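# Place a golf ball centered on the rubber tee

## Task

Put any one golf ball on the rubber tee, centered over the tee's hole, such that it stays there by itself with no support from the robot; then release it and move the gripper away.

## Robot and tools

The robot is a single Doosan M1013 six-joint arm carrying a Robotiq 2F-140 two-finger gripper. There is only one arm, so each motion argument is one row for that arm. The fingers point along the gripper's +z axis and close along its y axis. end_effector_position is the point between the pads when they are shut; closed fingertips extend about 33 mm past it, fully open ones about 9 mm. Closing pushes the fingertips roughly 24 mm farther from the arm, so leave that gap above the table or tee before closing.

Scene frame: origin on the table top under the arm base, +z up, +y to the left when facing along +x. Result lines report end_effector_position (m), end_effector_quat_wxyz, and linear/angular velocities (m/s, rad/s) in this frame. The reported hand position may be slightly wrong, especially when reaching far.

A ROW is 9 numbers, each in [-1, 1]: dx, dy, dz, rx, ry, rz, position, force_limit, speed. The first six are an offset, not a pose, expressed in the gripper's own axes and measured from the gripper pose shown in the most recent result (or, before any result of the scene shows it, and for later calls inside the same reply, from where the robot is when the action starts). Scale: 1.0 equals 0.6 m of translation or 180 degrees of rotation; rx, ry, rz form one rotation vector. Every row in an action is measured from that same base pose, not chained. All zeros pulls the hand back to the base pose; it is not a pause. position: +1 fully open (140 mm), about -0.8 pads touch, -1 closes until blocked. force_limit: roughly 14 N at -1, 60 N at 0, 107 N at +1. speed (fingers): roughly 30, 140, 250 mm/s at -1, 0, +1.

execute_actions takes "actions": a list holding at most one item. Empty list: just report state (with pictures). An action {"rows": [...], "steps": n} uses 1 to 15 rows and 10 to 15 steps of 1/30 s (default 15); missing rows repeat the last. A wait {"steps": n} (up to 300) counts from the previous result, including your reply time. Optional "pictures": true adds camera images. The result is taken 10 steps before the action ends; those steps run while you reply. Each step the command is clipped to 70 mm and 16 degrees from the measured pose, so far targets need several calls; check the reported pose. The "Hand target" line shows where the controller is heading.

move takes "target" (one 9-number row, offset as above) and optional "speed" in m/s (0.002 to 0.5, default 0.25; rotation up to twice that in rad/s). It follows a straight path lasting 0.5 to 10 s, does not slow for obstacles, and returns a "move:" line with the ending (done, off_target, moving, held, fault), limits that acted (paced = pose clipped, held = some steps blocked, after which the arm may lurch fast), and distance to target. Finger values are sent at the start.

wait takes "seconds" (0 to 10); nothing new is sent. zoom_image takes "camera" (cam_high, cam_low or cam_wrist) and "region" [x0, y0, x1, y1] in image pixels (896x504 images, max 504x504 region). read_manual only returns licence texts. finished_scene takes "scene" (1 or 2) and is irreversible; call it only once the ball rests centered on the tee and the gripper is open and away.

Gripping: send position -1 and confirm object_status = 2 (0 moving, 1 blocked while opening, 2 blocked while closing, 3 reached target or pads met). To squeeze harder while holding, raise force_limit and change position slightly (e.g. -1 to -0.98). position_measured is in counts: 3 open, 230 pads together.

Cautions: the arm is stiff; commanding even slightly beyond a firm contact can trigger a fault stop (torque at a joint's load limit, or 144 N external force), which halts the arm for 10 s. Faster moves hit harder. Approach the ball and tee slowly, lower gently so the ball is not pressed into or knocked off the tee, and open the fingers gently. A "pose unreachable" or HELD marker means the clearance check altered your command. Objects may be nudged or the held ball tugged at random; keep a firm grip. Never knock or drop anything off the table. Holding loads heats motors (MOTOR HOT warning, then OVER-TEMPERATURE FAULT), so don't linger while carrying. Faster, smoother completion is better.

Each tool is called after ">>>" as name([rows], argument=value, ...), one row to a line, values as JSON.

## Session

>>> execute_actions(actions=[])

Scene clock: 0.00 s of 5700.00 s.
end_effector_position=(+0.3256, +0.3487, +0.1232) position_measured=3 object_status=3 end_effector_quat_wxyz=(+0.435, +0.777, -0.074, -0.450) end_effector_velocity=(+0.001, +0.001, -0.000) end_effector_angular_velocity=(+0.000, -0.002, -0.000)
Joint positions: [0.704 0.865 1.653 0.048 1.973 2.449]
Joint velocities: [ 0.     0.    -0.002 -0.    -0.     0.001]
Hand target: +0.326, +0.349, +0.123; +0.435, +0.777, -0.074, -0.450
camera_calibration (this result's frames):
cam_wrist: T_world_to_cam=[[0.319387, -0.584894, 0.745581, 0.00364694], [-0.319529, 0.674241, 0.665808, -0.192172], [-0.892128, -0.450885, 0.0284531, 0.624637], [0, 0, 0, 1]] pos_world=[0.494687, 0.413343, 0.107458]

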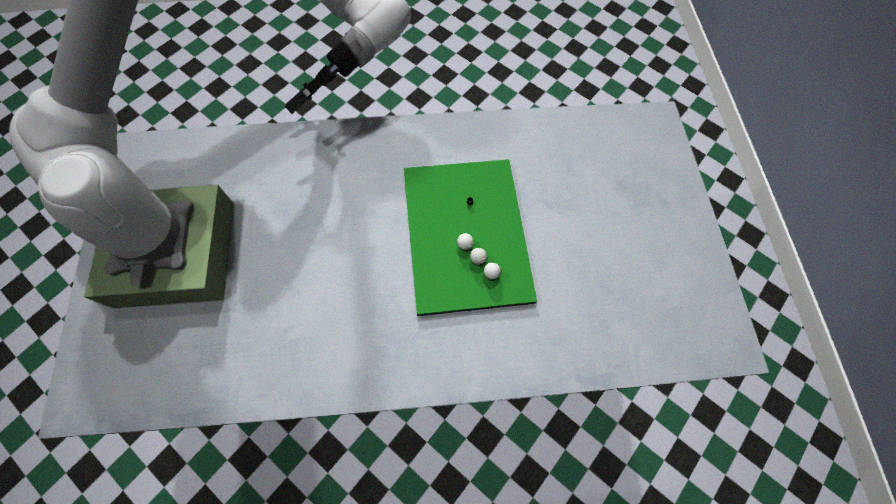

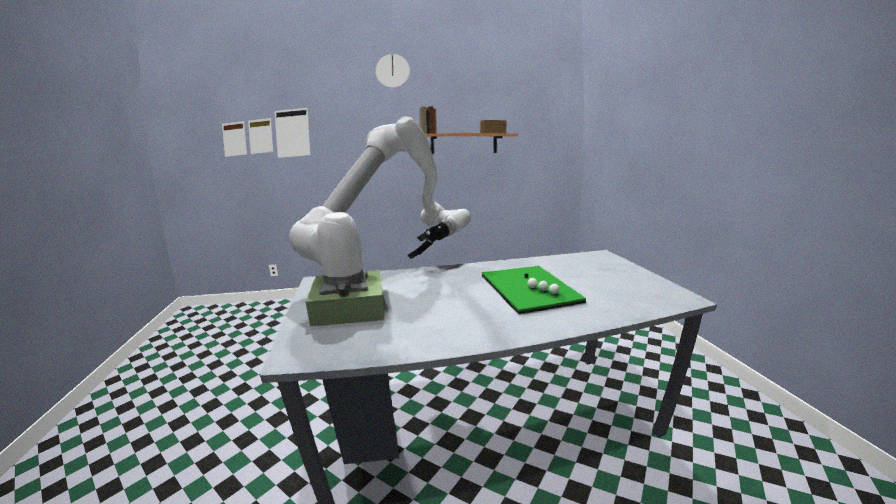

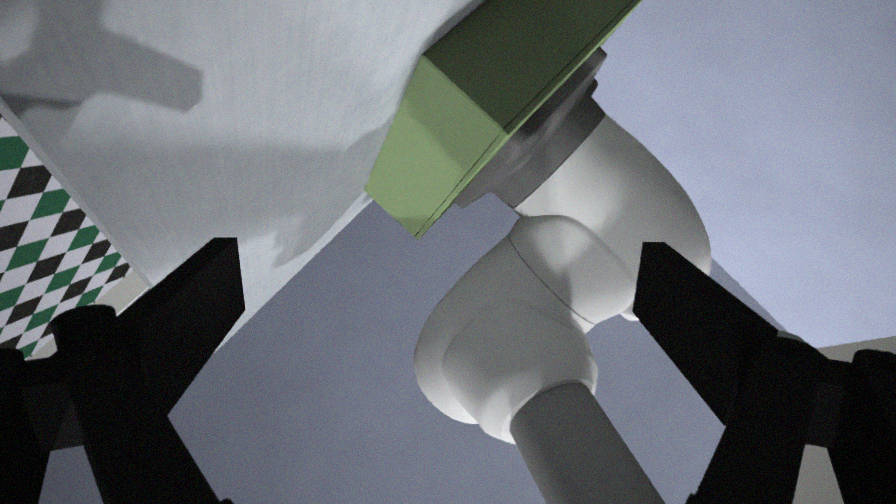

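>>> move(target=[0.847,0.765,-0.155,0.414,0.147,0.196,0.1,-0.3,0], speed=0.4)

Scene clock: 2.63 s of 5700.00 s.
end_effector_position=(+0.8196, -0.1328, +0.1629) position_measured=117 object_status=3 end_effector_quat_wxyz=(-0.000, +0.896, -0.445, +0.001) end_effector_velocity=(+0.001, -0.000, +0.000) end_effector_angular_velocity=(-0.001, -0.001, +0.000)
Joint positions: [-0.219  0.592  1.495  0.012  1.061  2.279]
Joint velocities: [ 0.     0.001 -0.001 -0.001 -0.    -0.   ]
Hand target: +0.820, -0.133, +0.163; -0.000, +0.896, -0.445, +0.001
Off the commanded pose: 0.001 m, 0 deg.
Kept back: nothing.
move: done
camera_calibration (this result's frames):
cam_wrist: T_world_to_cam=[[-0.789416, -0.611982, 0.047959, 0.553444], [-0.570825, 0.760569, 0.309342, 0.539369], [-0.225788, 0.216824, -0.949741, 0.548993], [0, 0, 0, 1]] pos_world=[0.86874, -0.190565, 0.328009]

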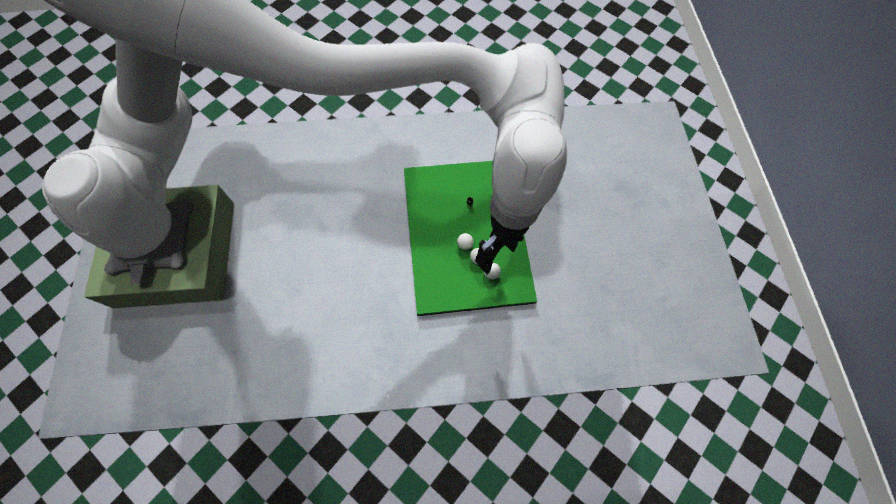

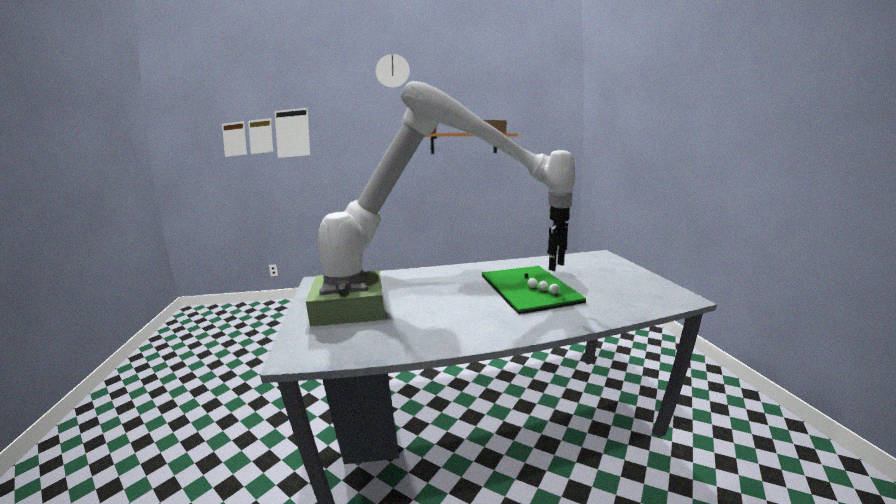

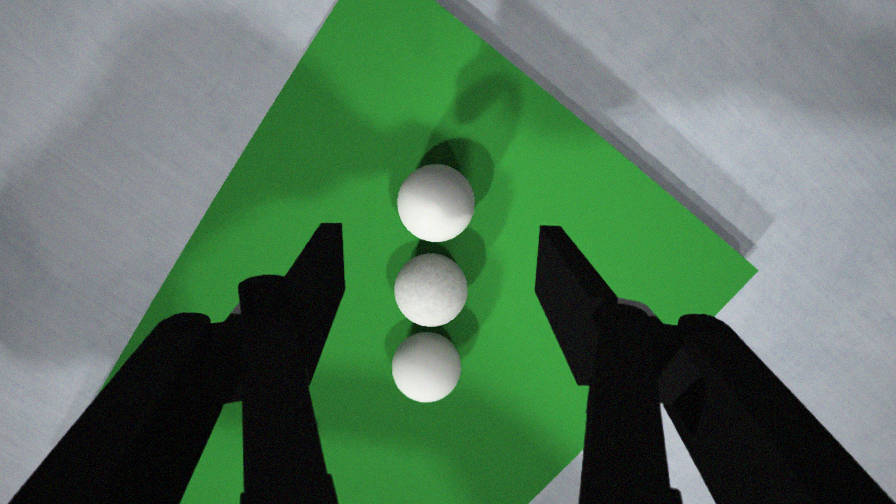

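>>> move(target=[0.002,0,0.17,0,0,0,0.1,-0.3,0], speed=0.12)

>>> move(target=[0,0,0,0,0,0,-1,-0.3,0])

>>> move(target=[0,0,-0.1,0,0,0,-1,-0.3,0])

>>> move(target=[-0.39,-0.165,0,0,0,0,-1,-0.3,0])

>>> move(target=[0,0,0.05,0,0,0,-1,-0.3,0], speed=0.1)

Scene clock: 4.33 s of 5700.00 s.
end_effector_position=(+0.8206, -0.1338, +0.0608) position_measured=117 object_status=3 end_effector_quat_wxyz=(-0.000, +0.896, -0.445, +0.001) end_effector_velocity=(+0.001, +0.000, +0.000) end_effector_angular_velocity=(+0.000, -0.001, -0.000)
Joint positions: [-0.218  0.684  1.55   0.013  0.914  2.277]
Joint velocities: [ 0.     0.    -0.001  0.001  0.     0.   ]
Hand target: +0.821, -0.134, +0.061; -0.000, +0.896, -0.445, +0.001
Off the commanded pose: 0.000 m, 0 deg.
Kept back: nothing.
move: done
camera_calibration (this result's frames):
cam_wrist: T_world_to_cam=[[-0.789401, -0.611999, 0.0479857, 0.558502], [-0.5708, 0.760527, 0.309493, 0.572254], [-0.225904, 0.216924, -0.94969, 0.452589], [0, 0, 0, 1]] pos_world=[0.869767, -0.191589, 0.225911]

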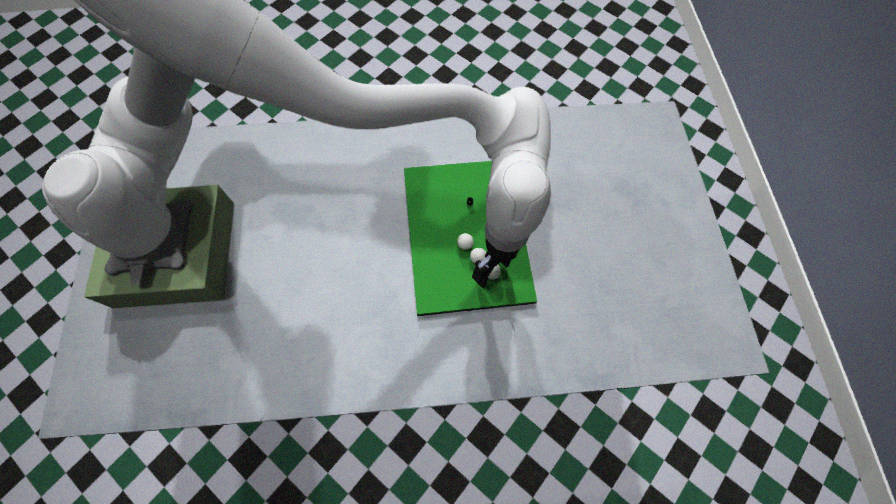

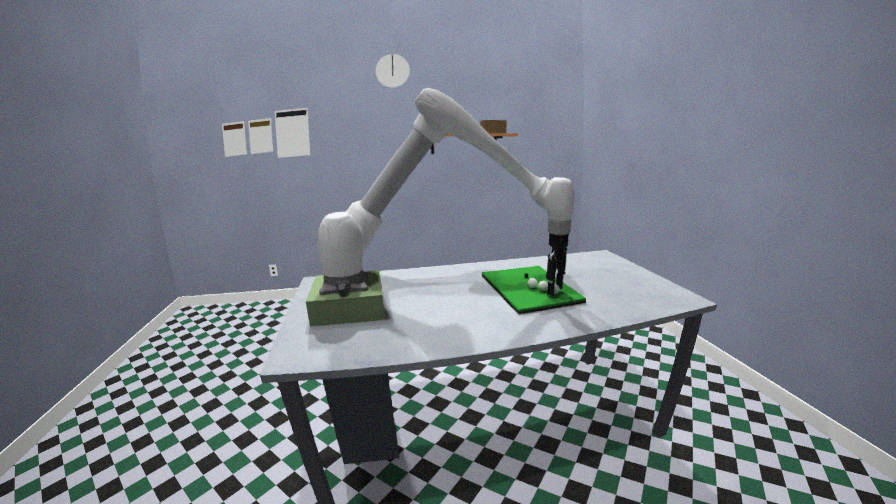

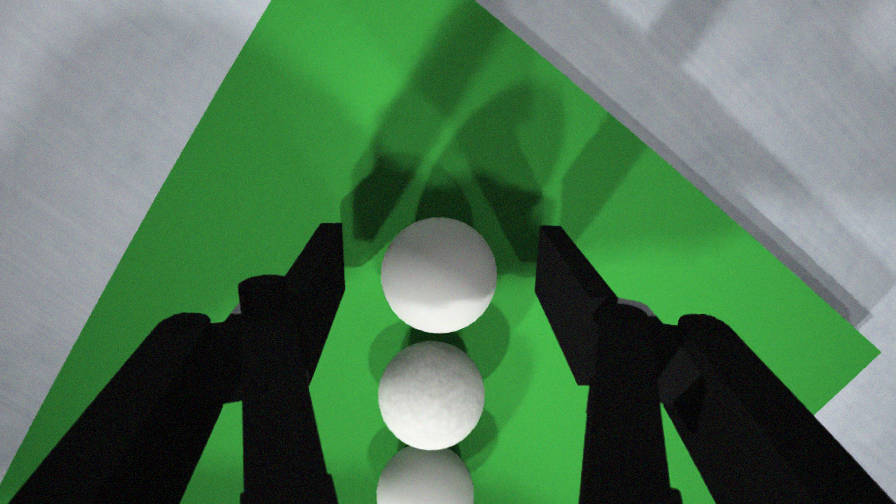

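Scene clock: 4.83 s of 5700.00 s.
end_effector_position=(+0.8206, -0.1338, +0.0608) position_measured=171 object_status=2 end_effector_quat_wxyz=(-0.000, +0.896, -0.445, +0.001) end_effector_velocity=(+0.001, +0.000, +0.001) end_effector_angular_velocity=(+0.000, -0.002, -0.001)
Joint positions: [-0.218  0.684  1.55   0.013  0.914  2.277]
Joint velocities: [ 0.    -0.    -0.001  0.001 -0.001  0.   ]
Hand target: +0.821, -0.134, +0.061; -0.000, +0.896, -0.445, +0.001
Off the commanded pose: 0.000 m, 0 deg.
Kept back: nothing.
move: done
camera_calibration (this result's frames):
cam_wrist: T_world_to_cam=[[-0.789399, -0.612003, 0.0479755, 0.558506], [-0.570809, 0.760525, 0.309482, 0.572263], [-0.22589, 0.21692, -0.949694, 0.452578], [0, 0, 0, 1]] pos_world=[0.869771, -0.191586, 0.225911]

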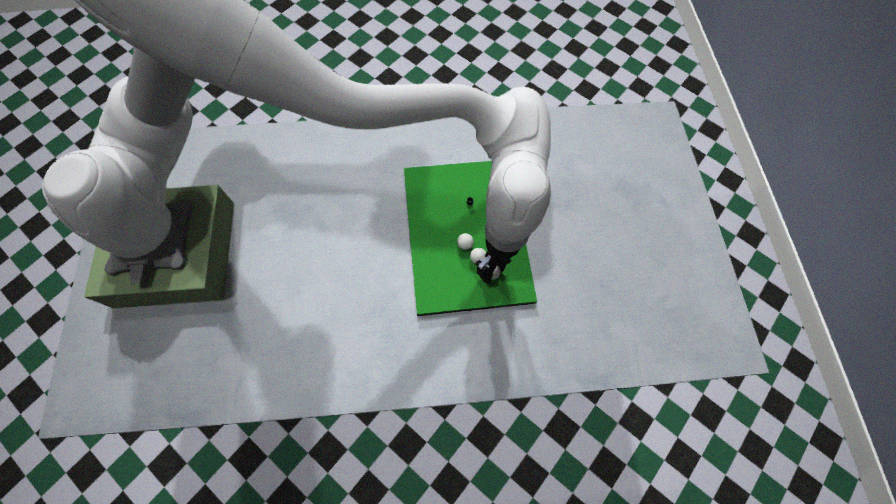

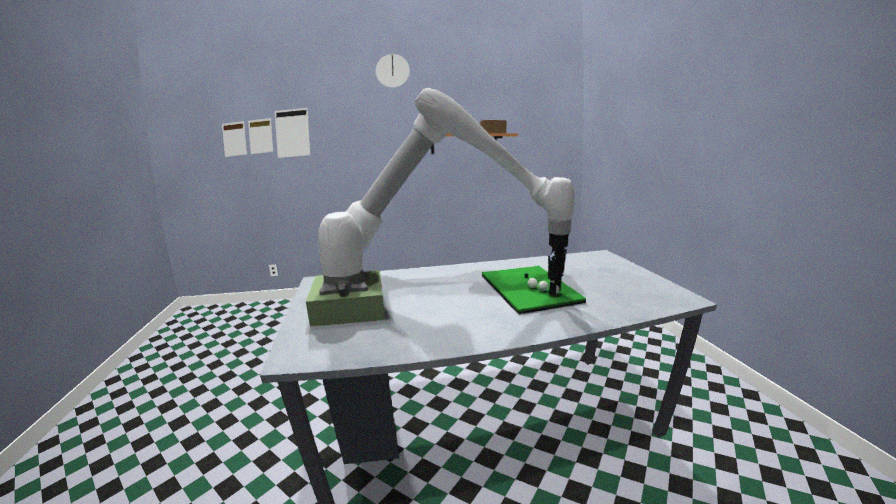

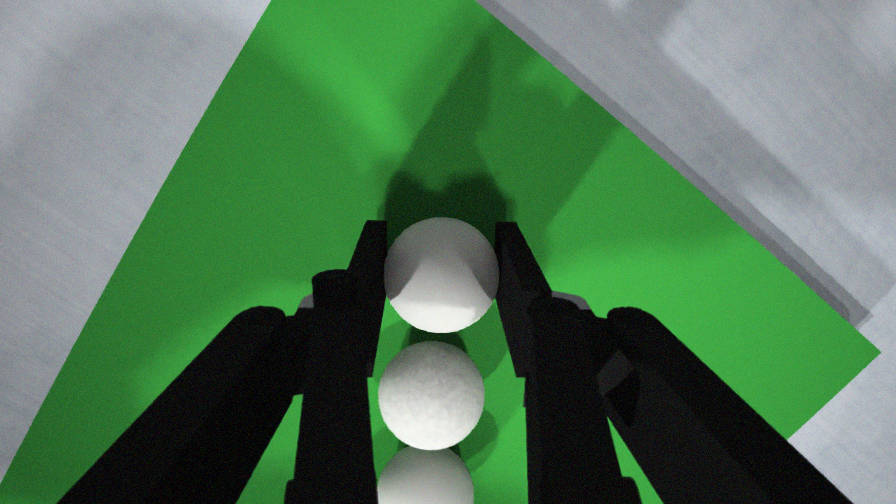

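Scene clock: 5.57 s of 5700.00 s.
end_effector_position=(+0.8204, -0.1337, +0.1208) position_measured=171 object_status=2 end_effector_quat_wxyz=(-0.000, +0.896, -0.445, +0.001) end_effector_velocity=(+0.001, -0.000, -0.000) end_effector_angular_velocity=(-0.001, -0.001, -0.000)
Joint positions: [-0.219  0.628  1.52   0.013  1.     2.278]
Joint velocities: [ 0.     0.    -0.    -0.    -0.002  0.   ]
Hand target: +0.820, -0.134, +0.121; -0.000, +0.896, -0.445, +0.001
Off the commanded pose: 0.000 m, 0 deg.
Kept back: nothing.
move: done
camera_calibration (this result's frames):
cam_wrist: T_world_to_cam=[[-0.789365, -0.612039, 0.0480805, 0.555445], [-0.570815, 0.760512, 0.309504, 0.553512], [-0.225994, 0.216866, -0.949682, 0.509525], [0, 0, 0, 1]] pos_world=[0.869551, -0.191497, 0.285867]

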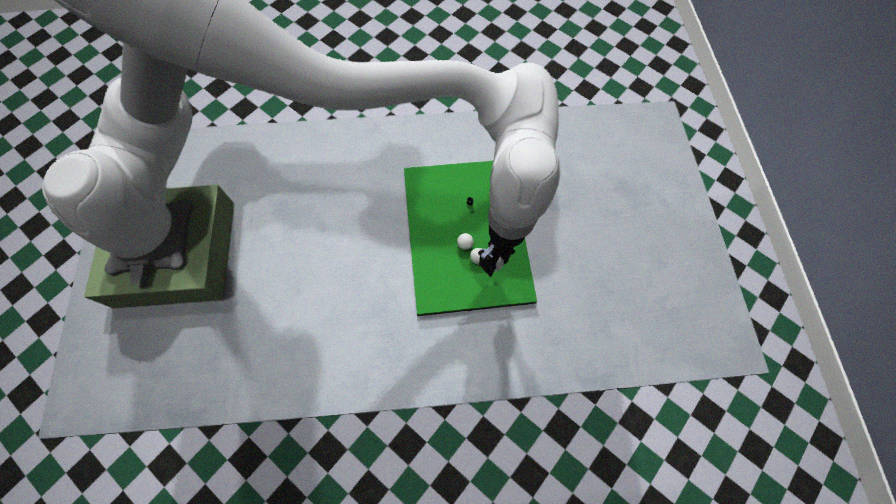

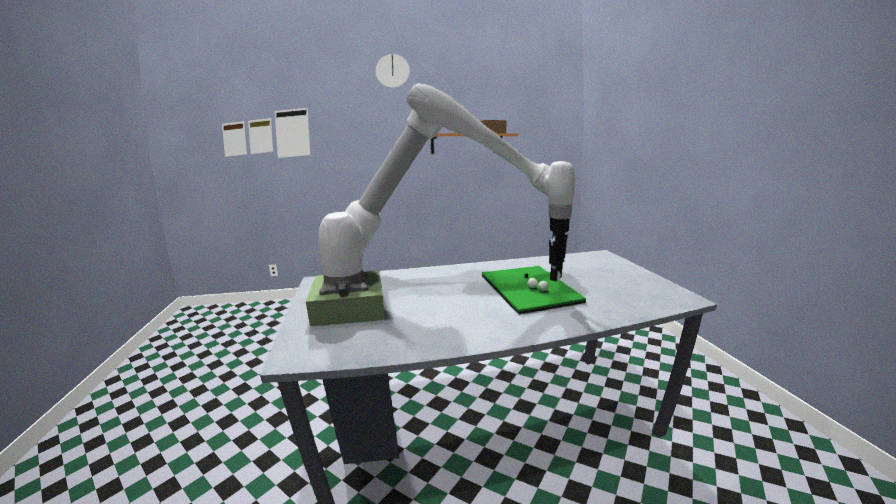

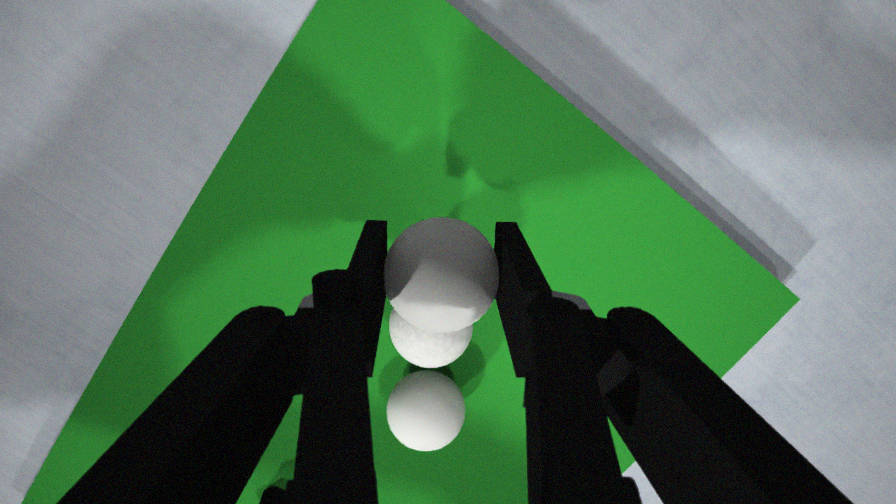

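Scene clock: 6.97 s of 5700.00 s.
end_effector_position=(+0.7582, +0.1126, +0.1205) position_measured=171 object_status=2 end_effector_quat_wxyz=(-0.000, +0.896, -0.445, +0.001) end_effector_velocity=(+0.000, -0.001, +0.000) end_effector_angular_velocity=(-0.001, -0.001, +0.001)
Joint positions: [0.085 0.538 1.671 0.015 0.936 2.58 ]
Joint velocities: [-0.    -0.    -0.    -0.001 -0.    -0.001]
Hand target: +0.758, +0.113, +0.120; -0.000, +0.896, -0.445, +0.001
Off the commanded pose: 0.000 m, 0 deg.
Kept back: nothing.
move: done
camera_calibration (this result's frames):
cam_wrist: T_world_to_cam=[[-0.789376, -0.612028, 0.0480355, 0.657186], [-0.570844, 0.76054, 0.309379, 0.3308], [-0.225882, 0.216796, -0.949725, 0.44167], [0, 0, 0, 1]] pos_world=[0.807367, 0.0548772, 0.285554]

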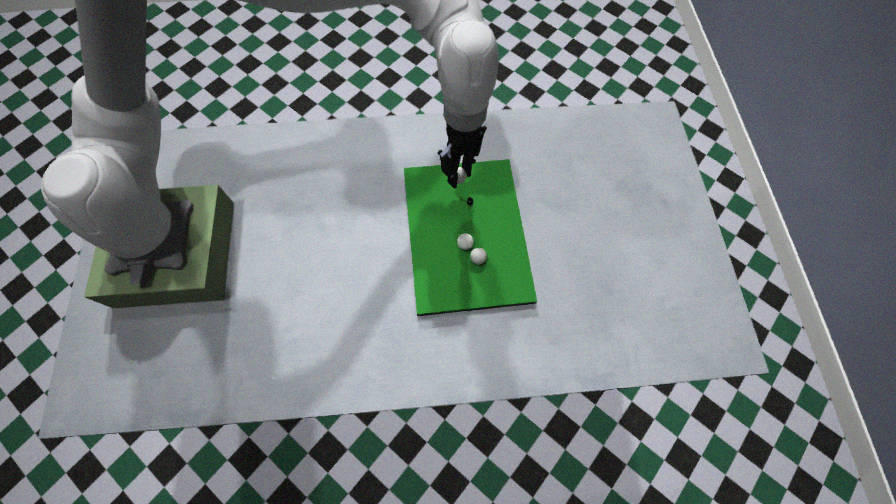

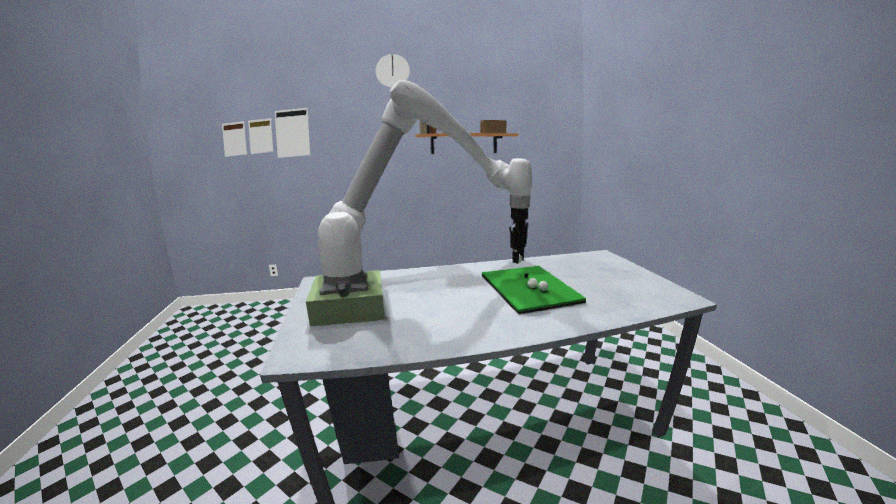

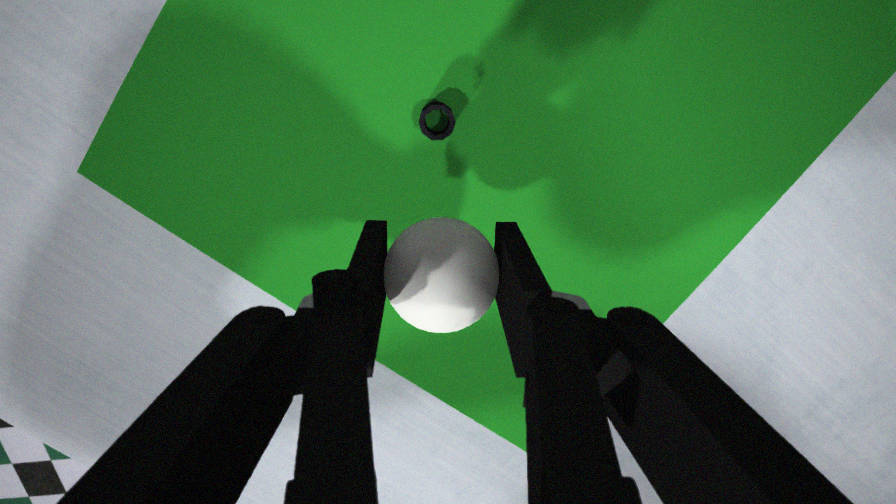

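Scene clock: 7.70 s of 5700.00 s.
end_effector_position=(+0.7583, +0.1126, +0.0905) position_measured=171 object_status=2 end_effector_quat_wxyz=(-0.000, +0.896, -0.445, +0.001) end_effector_velocity=(-0.000, +0.000, -0.000) end_effector_angular_velocity=(+0.000, +0.000, -0.000)
Joint positions: [0.086 0.568 1.687 0.015 0.89  2.58 ]
Joint velocities: [ 0.    -0.     0.001  0.001 -0.001  0.   ]
Hand target: +0.758, +0.113, +0.090; -0.000, +0.896, -0.445, +0.001
Off the commanded pose: 0.000 m, 0 deg.
Kept back: nothing.
move: done
camera_calibration (this result's frames):
cam_wrist: T_world_to_cam=[[-0.789375, -0.612031, 0.0480127, 0.658702], [-0.570846, 0.760529, 0.309404, 0.340143], [-0.22588, 0.216828, -0.949718, 0.413194], [0, 0, 0, 1]] pos_world=[0.807465, 0.0548658, 0.25555]

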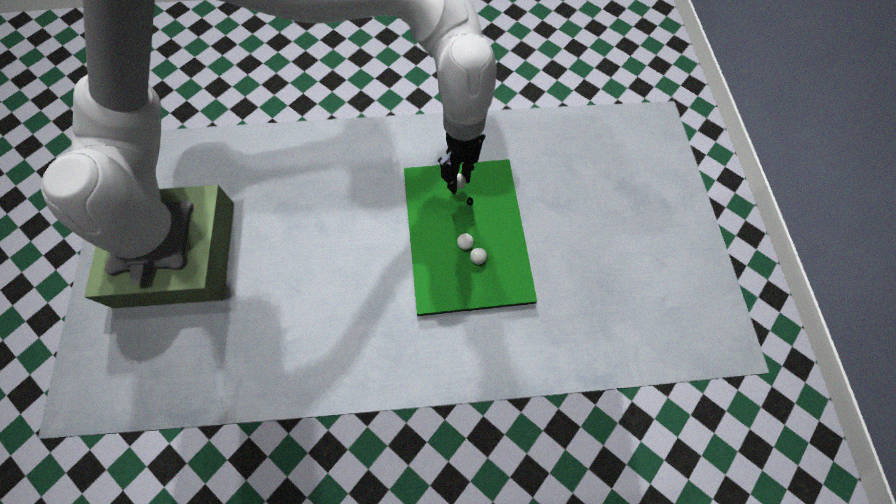

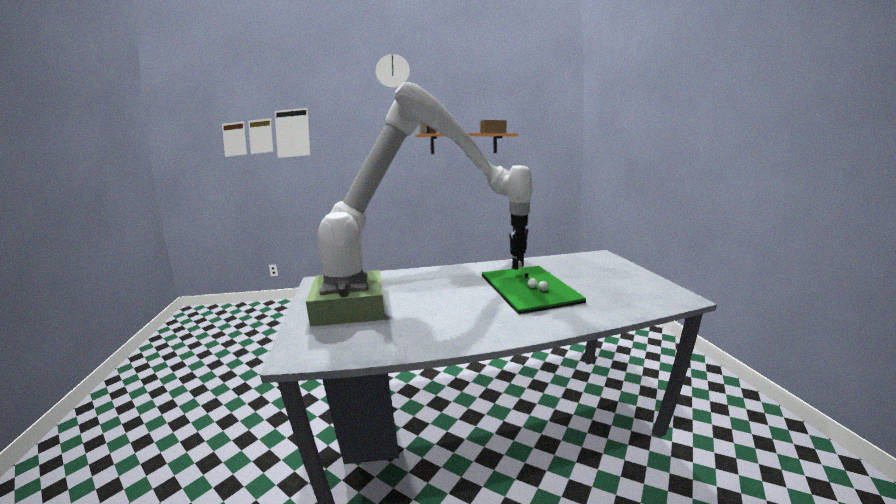

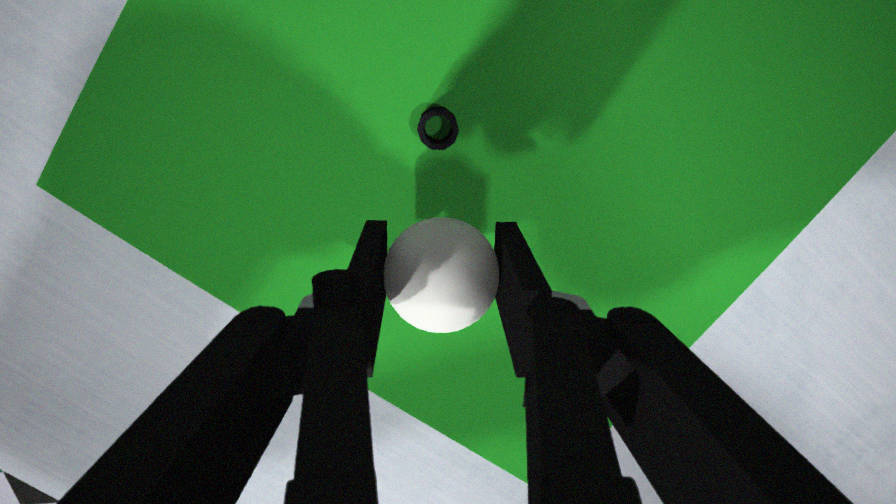

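>>> zoom_image(camera="cam_low", region=[490,240,570,290])

>>> move(target=[0.082,-0.0025,0,0,0,0,-1,-0.3,0], speed=0.08)

>>> zoom_image(camera="cam_low", region=[490,240,570,290])

Region (490, 240, 570, 290) of cam_low's 896x504 image, scaled by 6.300, with more detail than that image has; it fills the top 315 rows of this view, and the rest is white.

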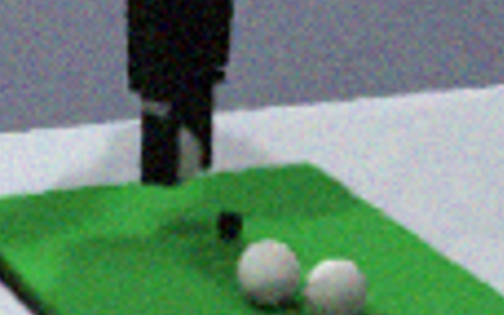

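Scene clock: 8.87 s of 5700.00 s.
end_effector_position=(+0.7892, +0.0743, +0.0906) position_measured=171 object_status=2 end_effector_quat_wxyz=(-0.000, +0.896, -0.445, +0.001) end_effector_velocity=(+0.000, +0.000, -0.000) end_effector_angular_velocity=(+0.001, -0.000, -0.001)
Joint positions: [0.034 0.602 1.628 0.015 0.916 2.529]
Joint velocities: [ 0.     0.001 -0.     0.001 -0.001 -0.   ]
Hand target: +0.789, +0.074, +0.091; -0.000, +0.896, -0.445, +0.001
Off the commanded pose: 0.000 m, 0 deg.
Kept back: nothing.
move: done
camera_calibration (this result's frames):
cam_wrist: T_world_to_cam=[[-0.789356, -0.612052, 0.0480482, 0.659553], [-0.570862, 0.760522, 0.309392, 0.386893], [-0.225905, 0.216791, -0.94972, 0.428617], [0, 0, 0, 1]] pos_world=[0.838312, 0.0165198, 0.255674]

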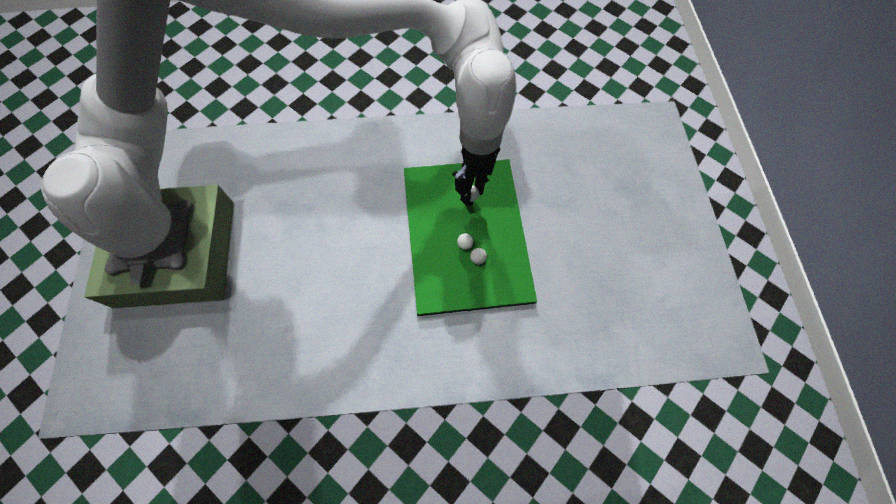

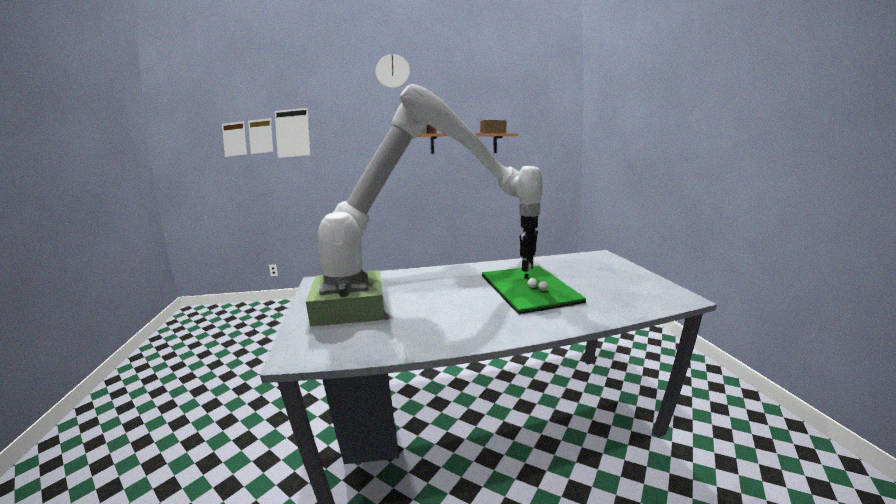

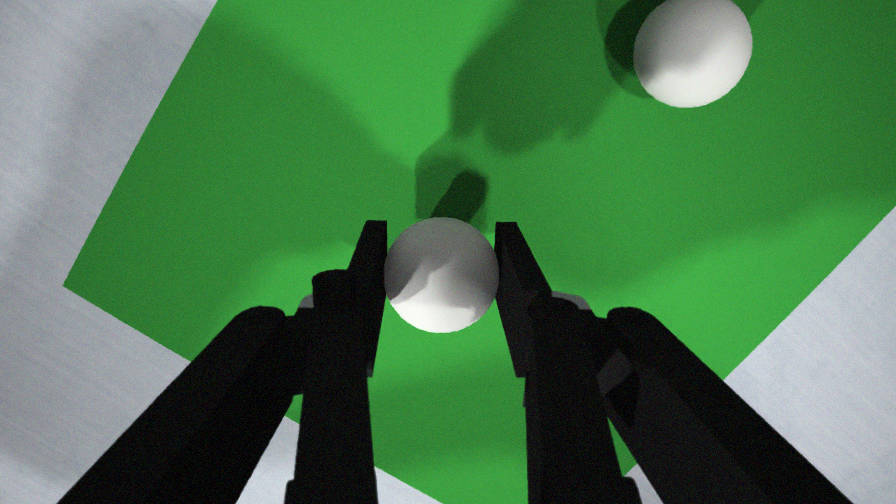

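Region (490, 240, 570, 290) of cam_low's 896x504 image, scaled by 6.300, with more detail than that image has; it fills the top 315 rows of this view, and the rest is white.

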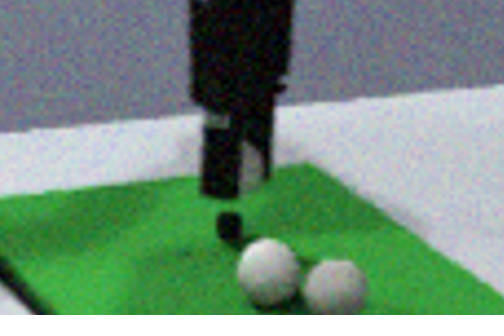

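Tee about 18 mm tall.

>>> move(target=[0,0,0.019,0,0,0,-1,-0.3,0], speed=0.015)

>>> move(target=[0,0,0,0,0,0,0.2,-0.3,-0.5])

>>> move(target=[0,0,-0.18,0,0,0,0.2,-0.3,0])

Scene clock: 10.30 s of 5700.00 s.
end_effector_position=(+0.7892, +0.0741, +0.0792) position_measured=171 object_status=2 end_effector_quat_wxyz=(-0.000, +0.896, -0.445, +0.001) end_effector_velocity=(+0.000, +0.000, -0.000) end_effector_angular_velocity=(+0.000, -0.000, +0.000)
Joint positions: [0.034 0.613 1.634 0.015 0.899 2.529]
Joint velocities: [ 0.     0.001 -0.     0.    -0.001 -0.   ]
Hand target: +0.789, +0.074, +0.079; -0.000, +0.896, -0.445, +0.001
Off the commanded pose: 0.000 m, 0 deg.
Kept back: nothing.
move: done
camera_calibration (this result's frames):
cam_wrist: T_world_to_cam=[[-0.789461, -0.611917, 0.0480549, 0.660121], [-0.570726, 0.760617, 0.309409, 0.390441], [-0.225884, 0.21684, -0.949714, 0.417799], [0, 0, 0, 1]] pos_world=[0.838348, 0.0163682, 0.244261]

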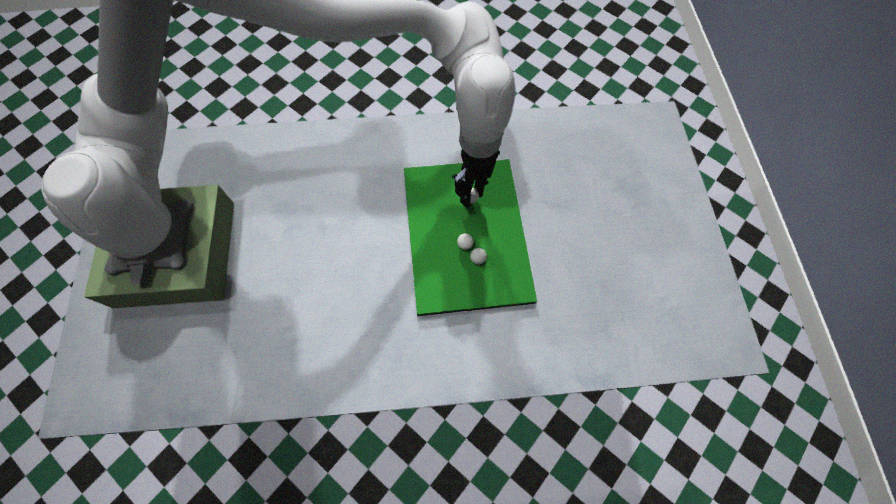

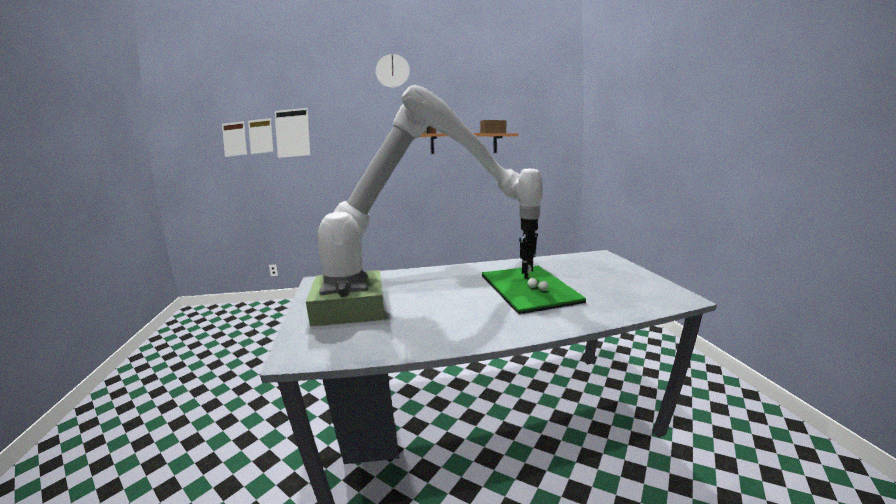

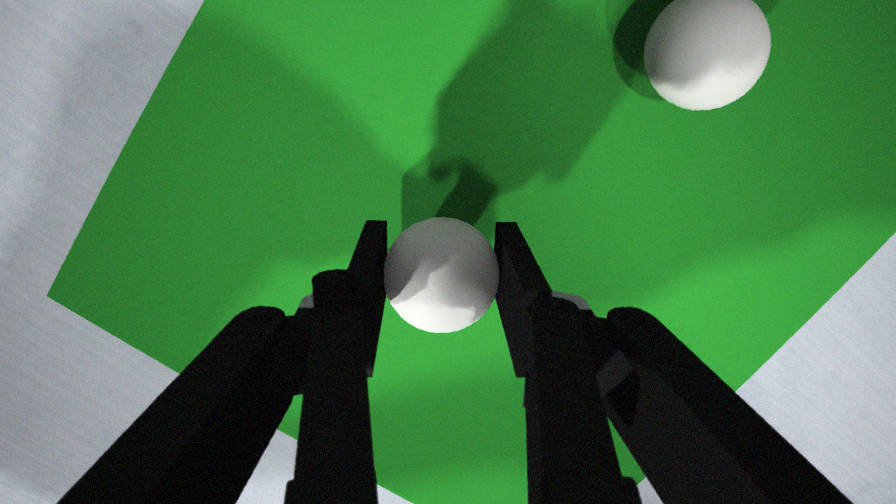

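Scene clock: 11.03 s of 5700.00 s.
end_effector_position=(+0.7892, +0.0741, +0.0792) position_measured=104 object_status=3 end_effector_quat_wxyz=(-0.000, +0.896, -0.445, +0.001) end_effector_velocity=(+0.001, +0.000, +0.001) end_effector_angular_velocity=(+0.001, -0.002, -0.000)
Joint positions: [0.034 0.613 1.634 0.015 0.899 2.529]
Joint velocities: [ 0.    -0.    -0.001  0.001 -0.001 -0.   ]
Hand target: +0.789, +0.074, +0.079; -0.000, +0.896, -0.445, +0.001
Off the commanded pose: 0.000 m, 0 deg.
Kept back: nothing.
move: done
camera_calibration (this result's frames):
cam_wrist: T_world_to_cam=[[-0.78946, -0.611918, 0.0480533, 0.660121], [-0.570727, 0.760616, 0.309408, 0.390442], [-0.225882, 0.21684, -0.949714, 0.417797], [0, 0, 0, 1]] pos_world=[0.838348, 0.0163683, 0.244261]

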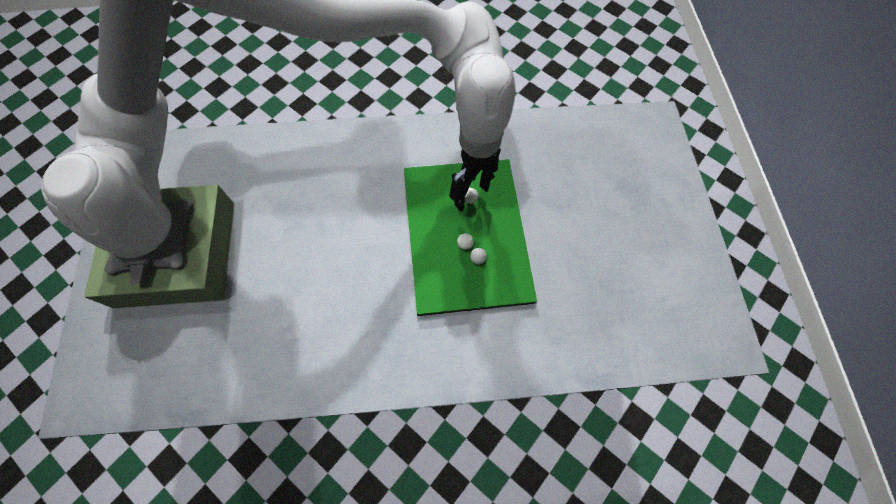

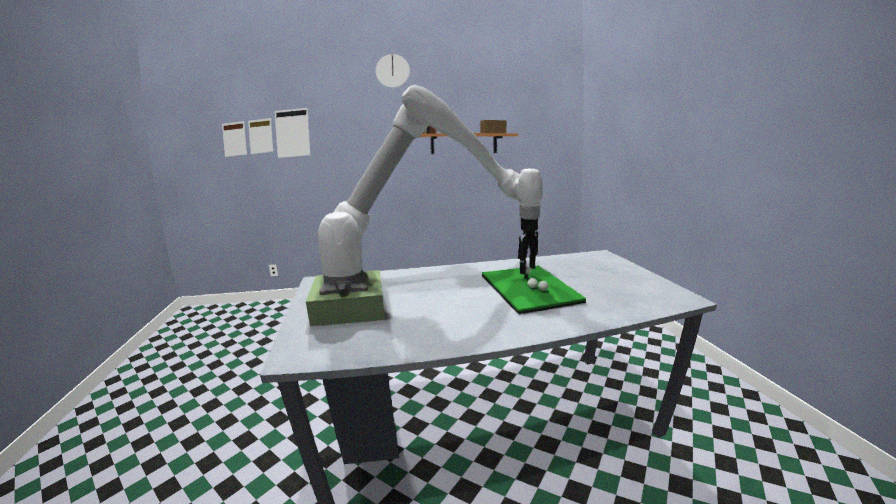

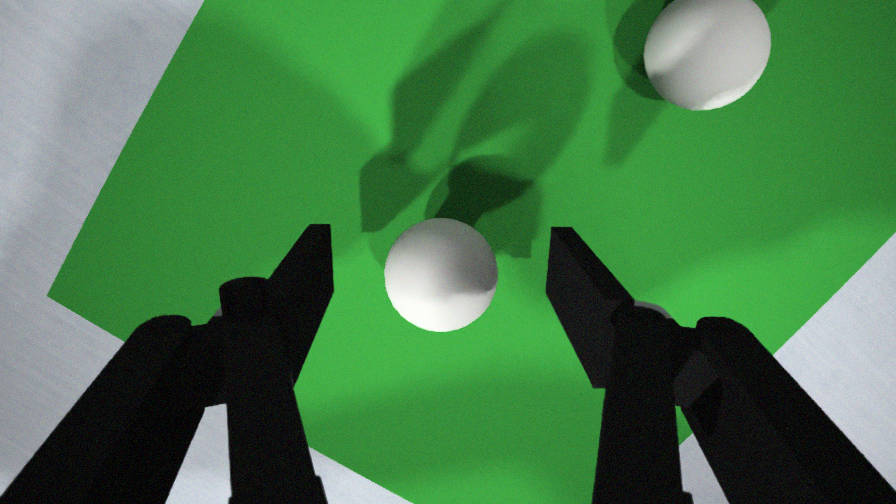

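Scene clock: 11.80 s of 5700.00 s.
end_effector_position=(+0.7888, +0.0741, +0.1872) position_measured=104 object_status=3 end_effector_quat_wxyz=(-0.000, +0.896, -0.445, +0.001) end_effector_velocity=(-0.000, -0.001, -0.000) end_effector_angular_velocity=(-0.002, +0.000, +0.001)
Joint positions: [0.032 0.516 1.567 0.013 1.062 2.53 ]
Joint velocities: [-0.    -0.     0.    -0.002 -0.    -0.   ]
Hand target: +0.789, +0.074, +0.187; -0.000, +0.896, -0.445, +0.001
Off the commanded pose: 0.000 m, 0 deg.
Kept back: nothing.
move: done
camera_calibration (this result's frames):
cam_wrist: T_world_to_cam=[[-0.78946, -0.611909, 0.04817, 0.654587], [-0.570714, 0.760662, 0.309322, 0.356761], [-0.225918, 0.216706, -0.949737, 0.520325], [0, 0, 0, 1]] pos_world=[0.83793, 0.0164158, 0.352287]

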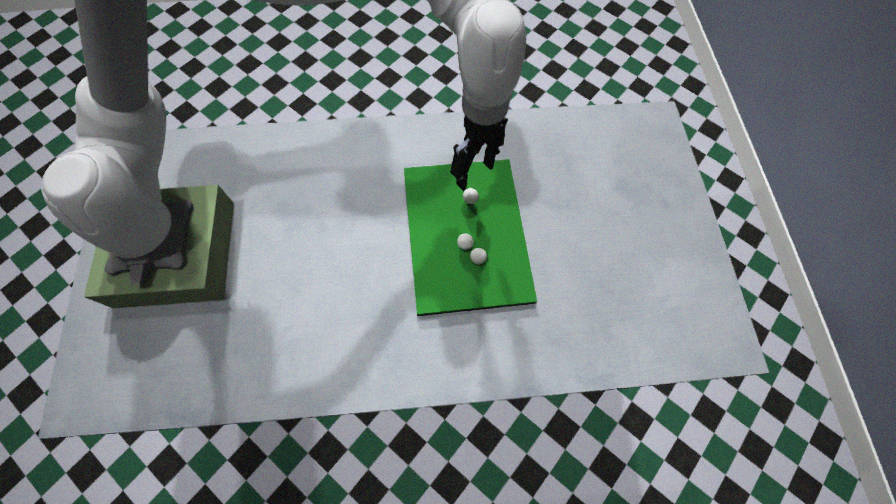

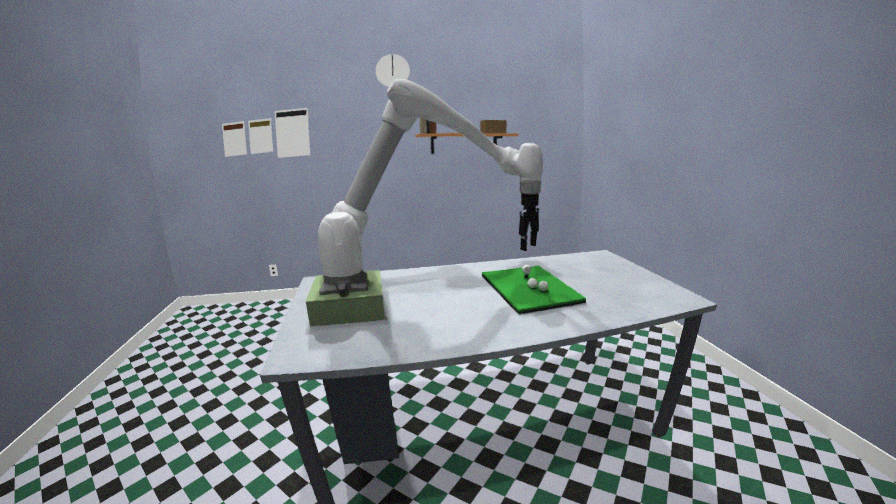

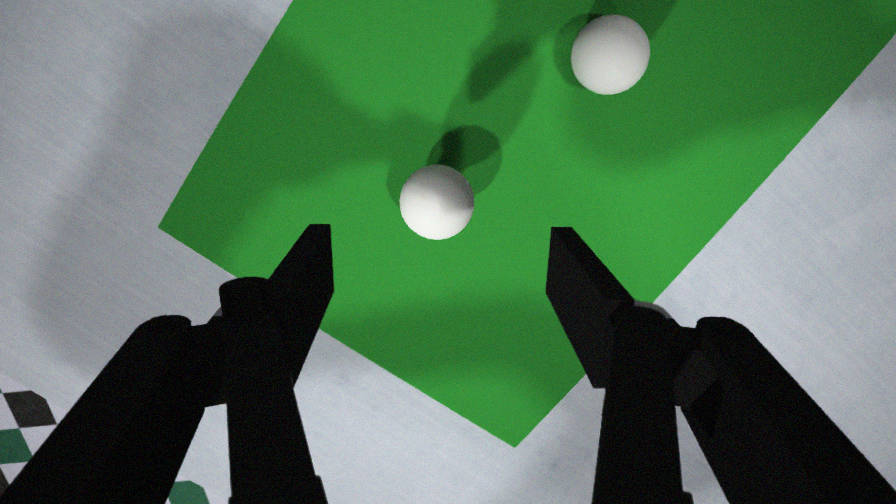

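>>> finished_scene(scene=2)

The scene is finished: the task was done.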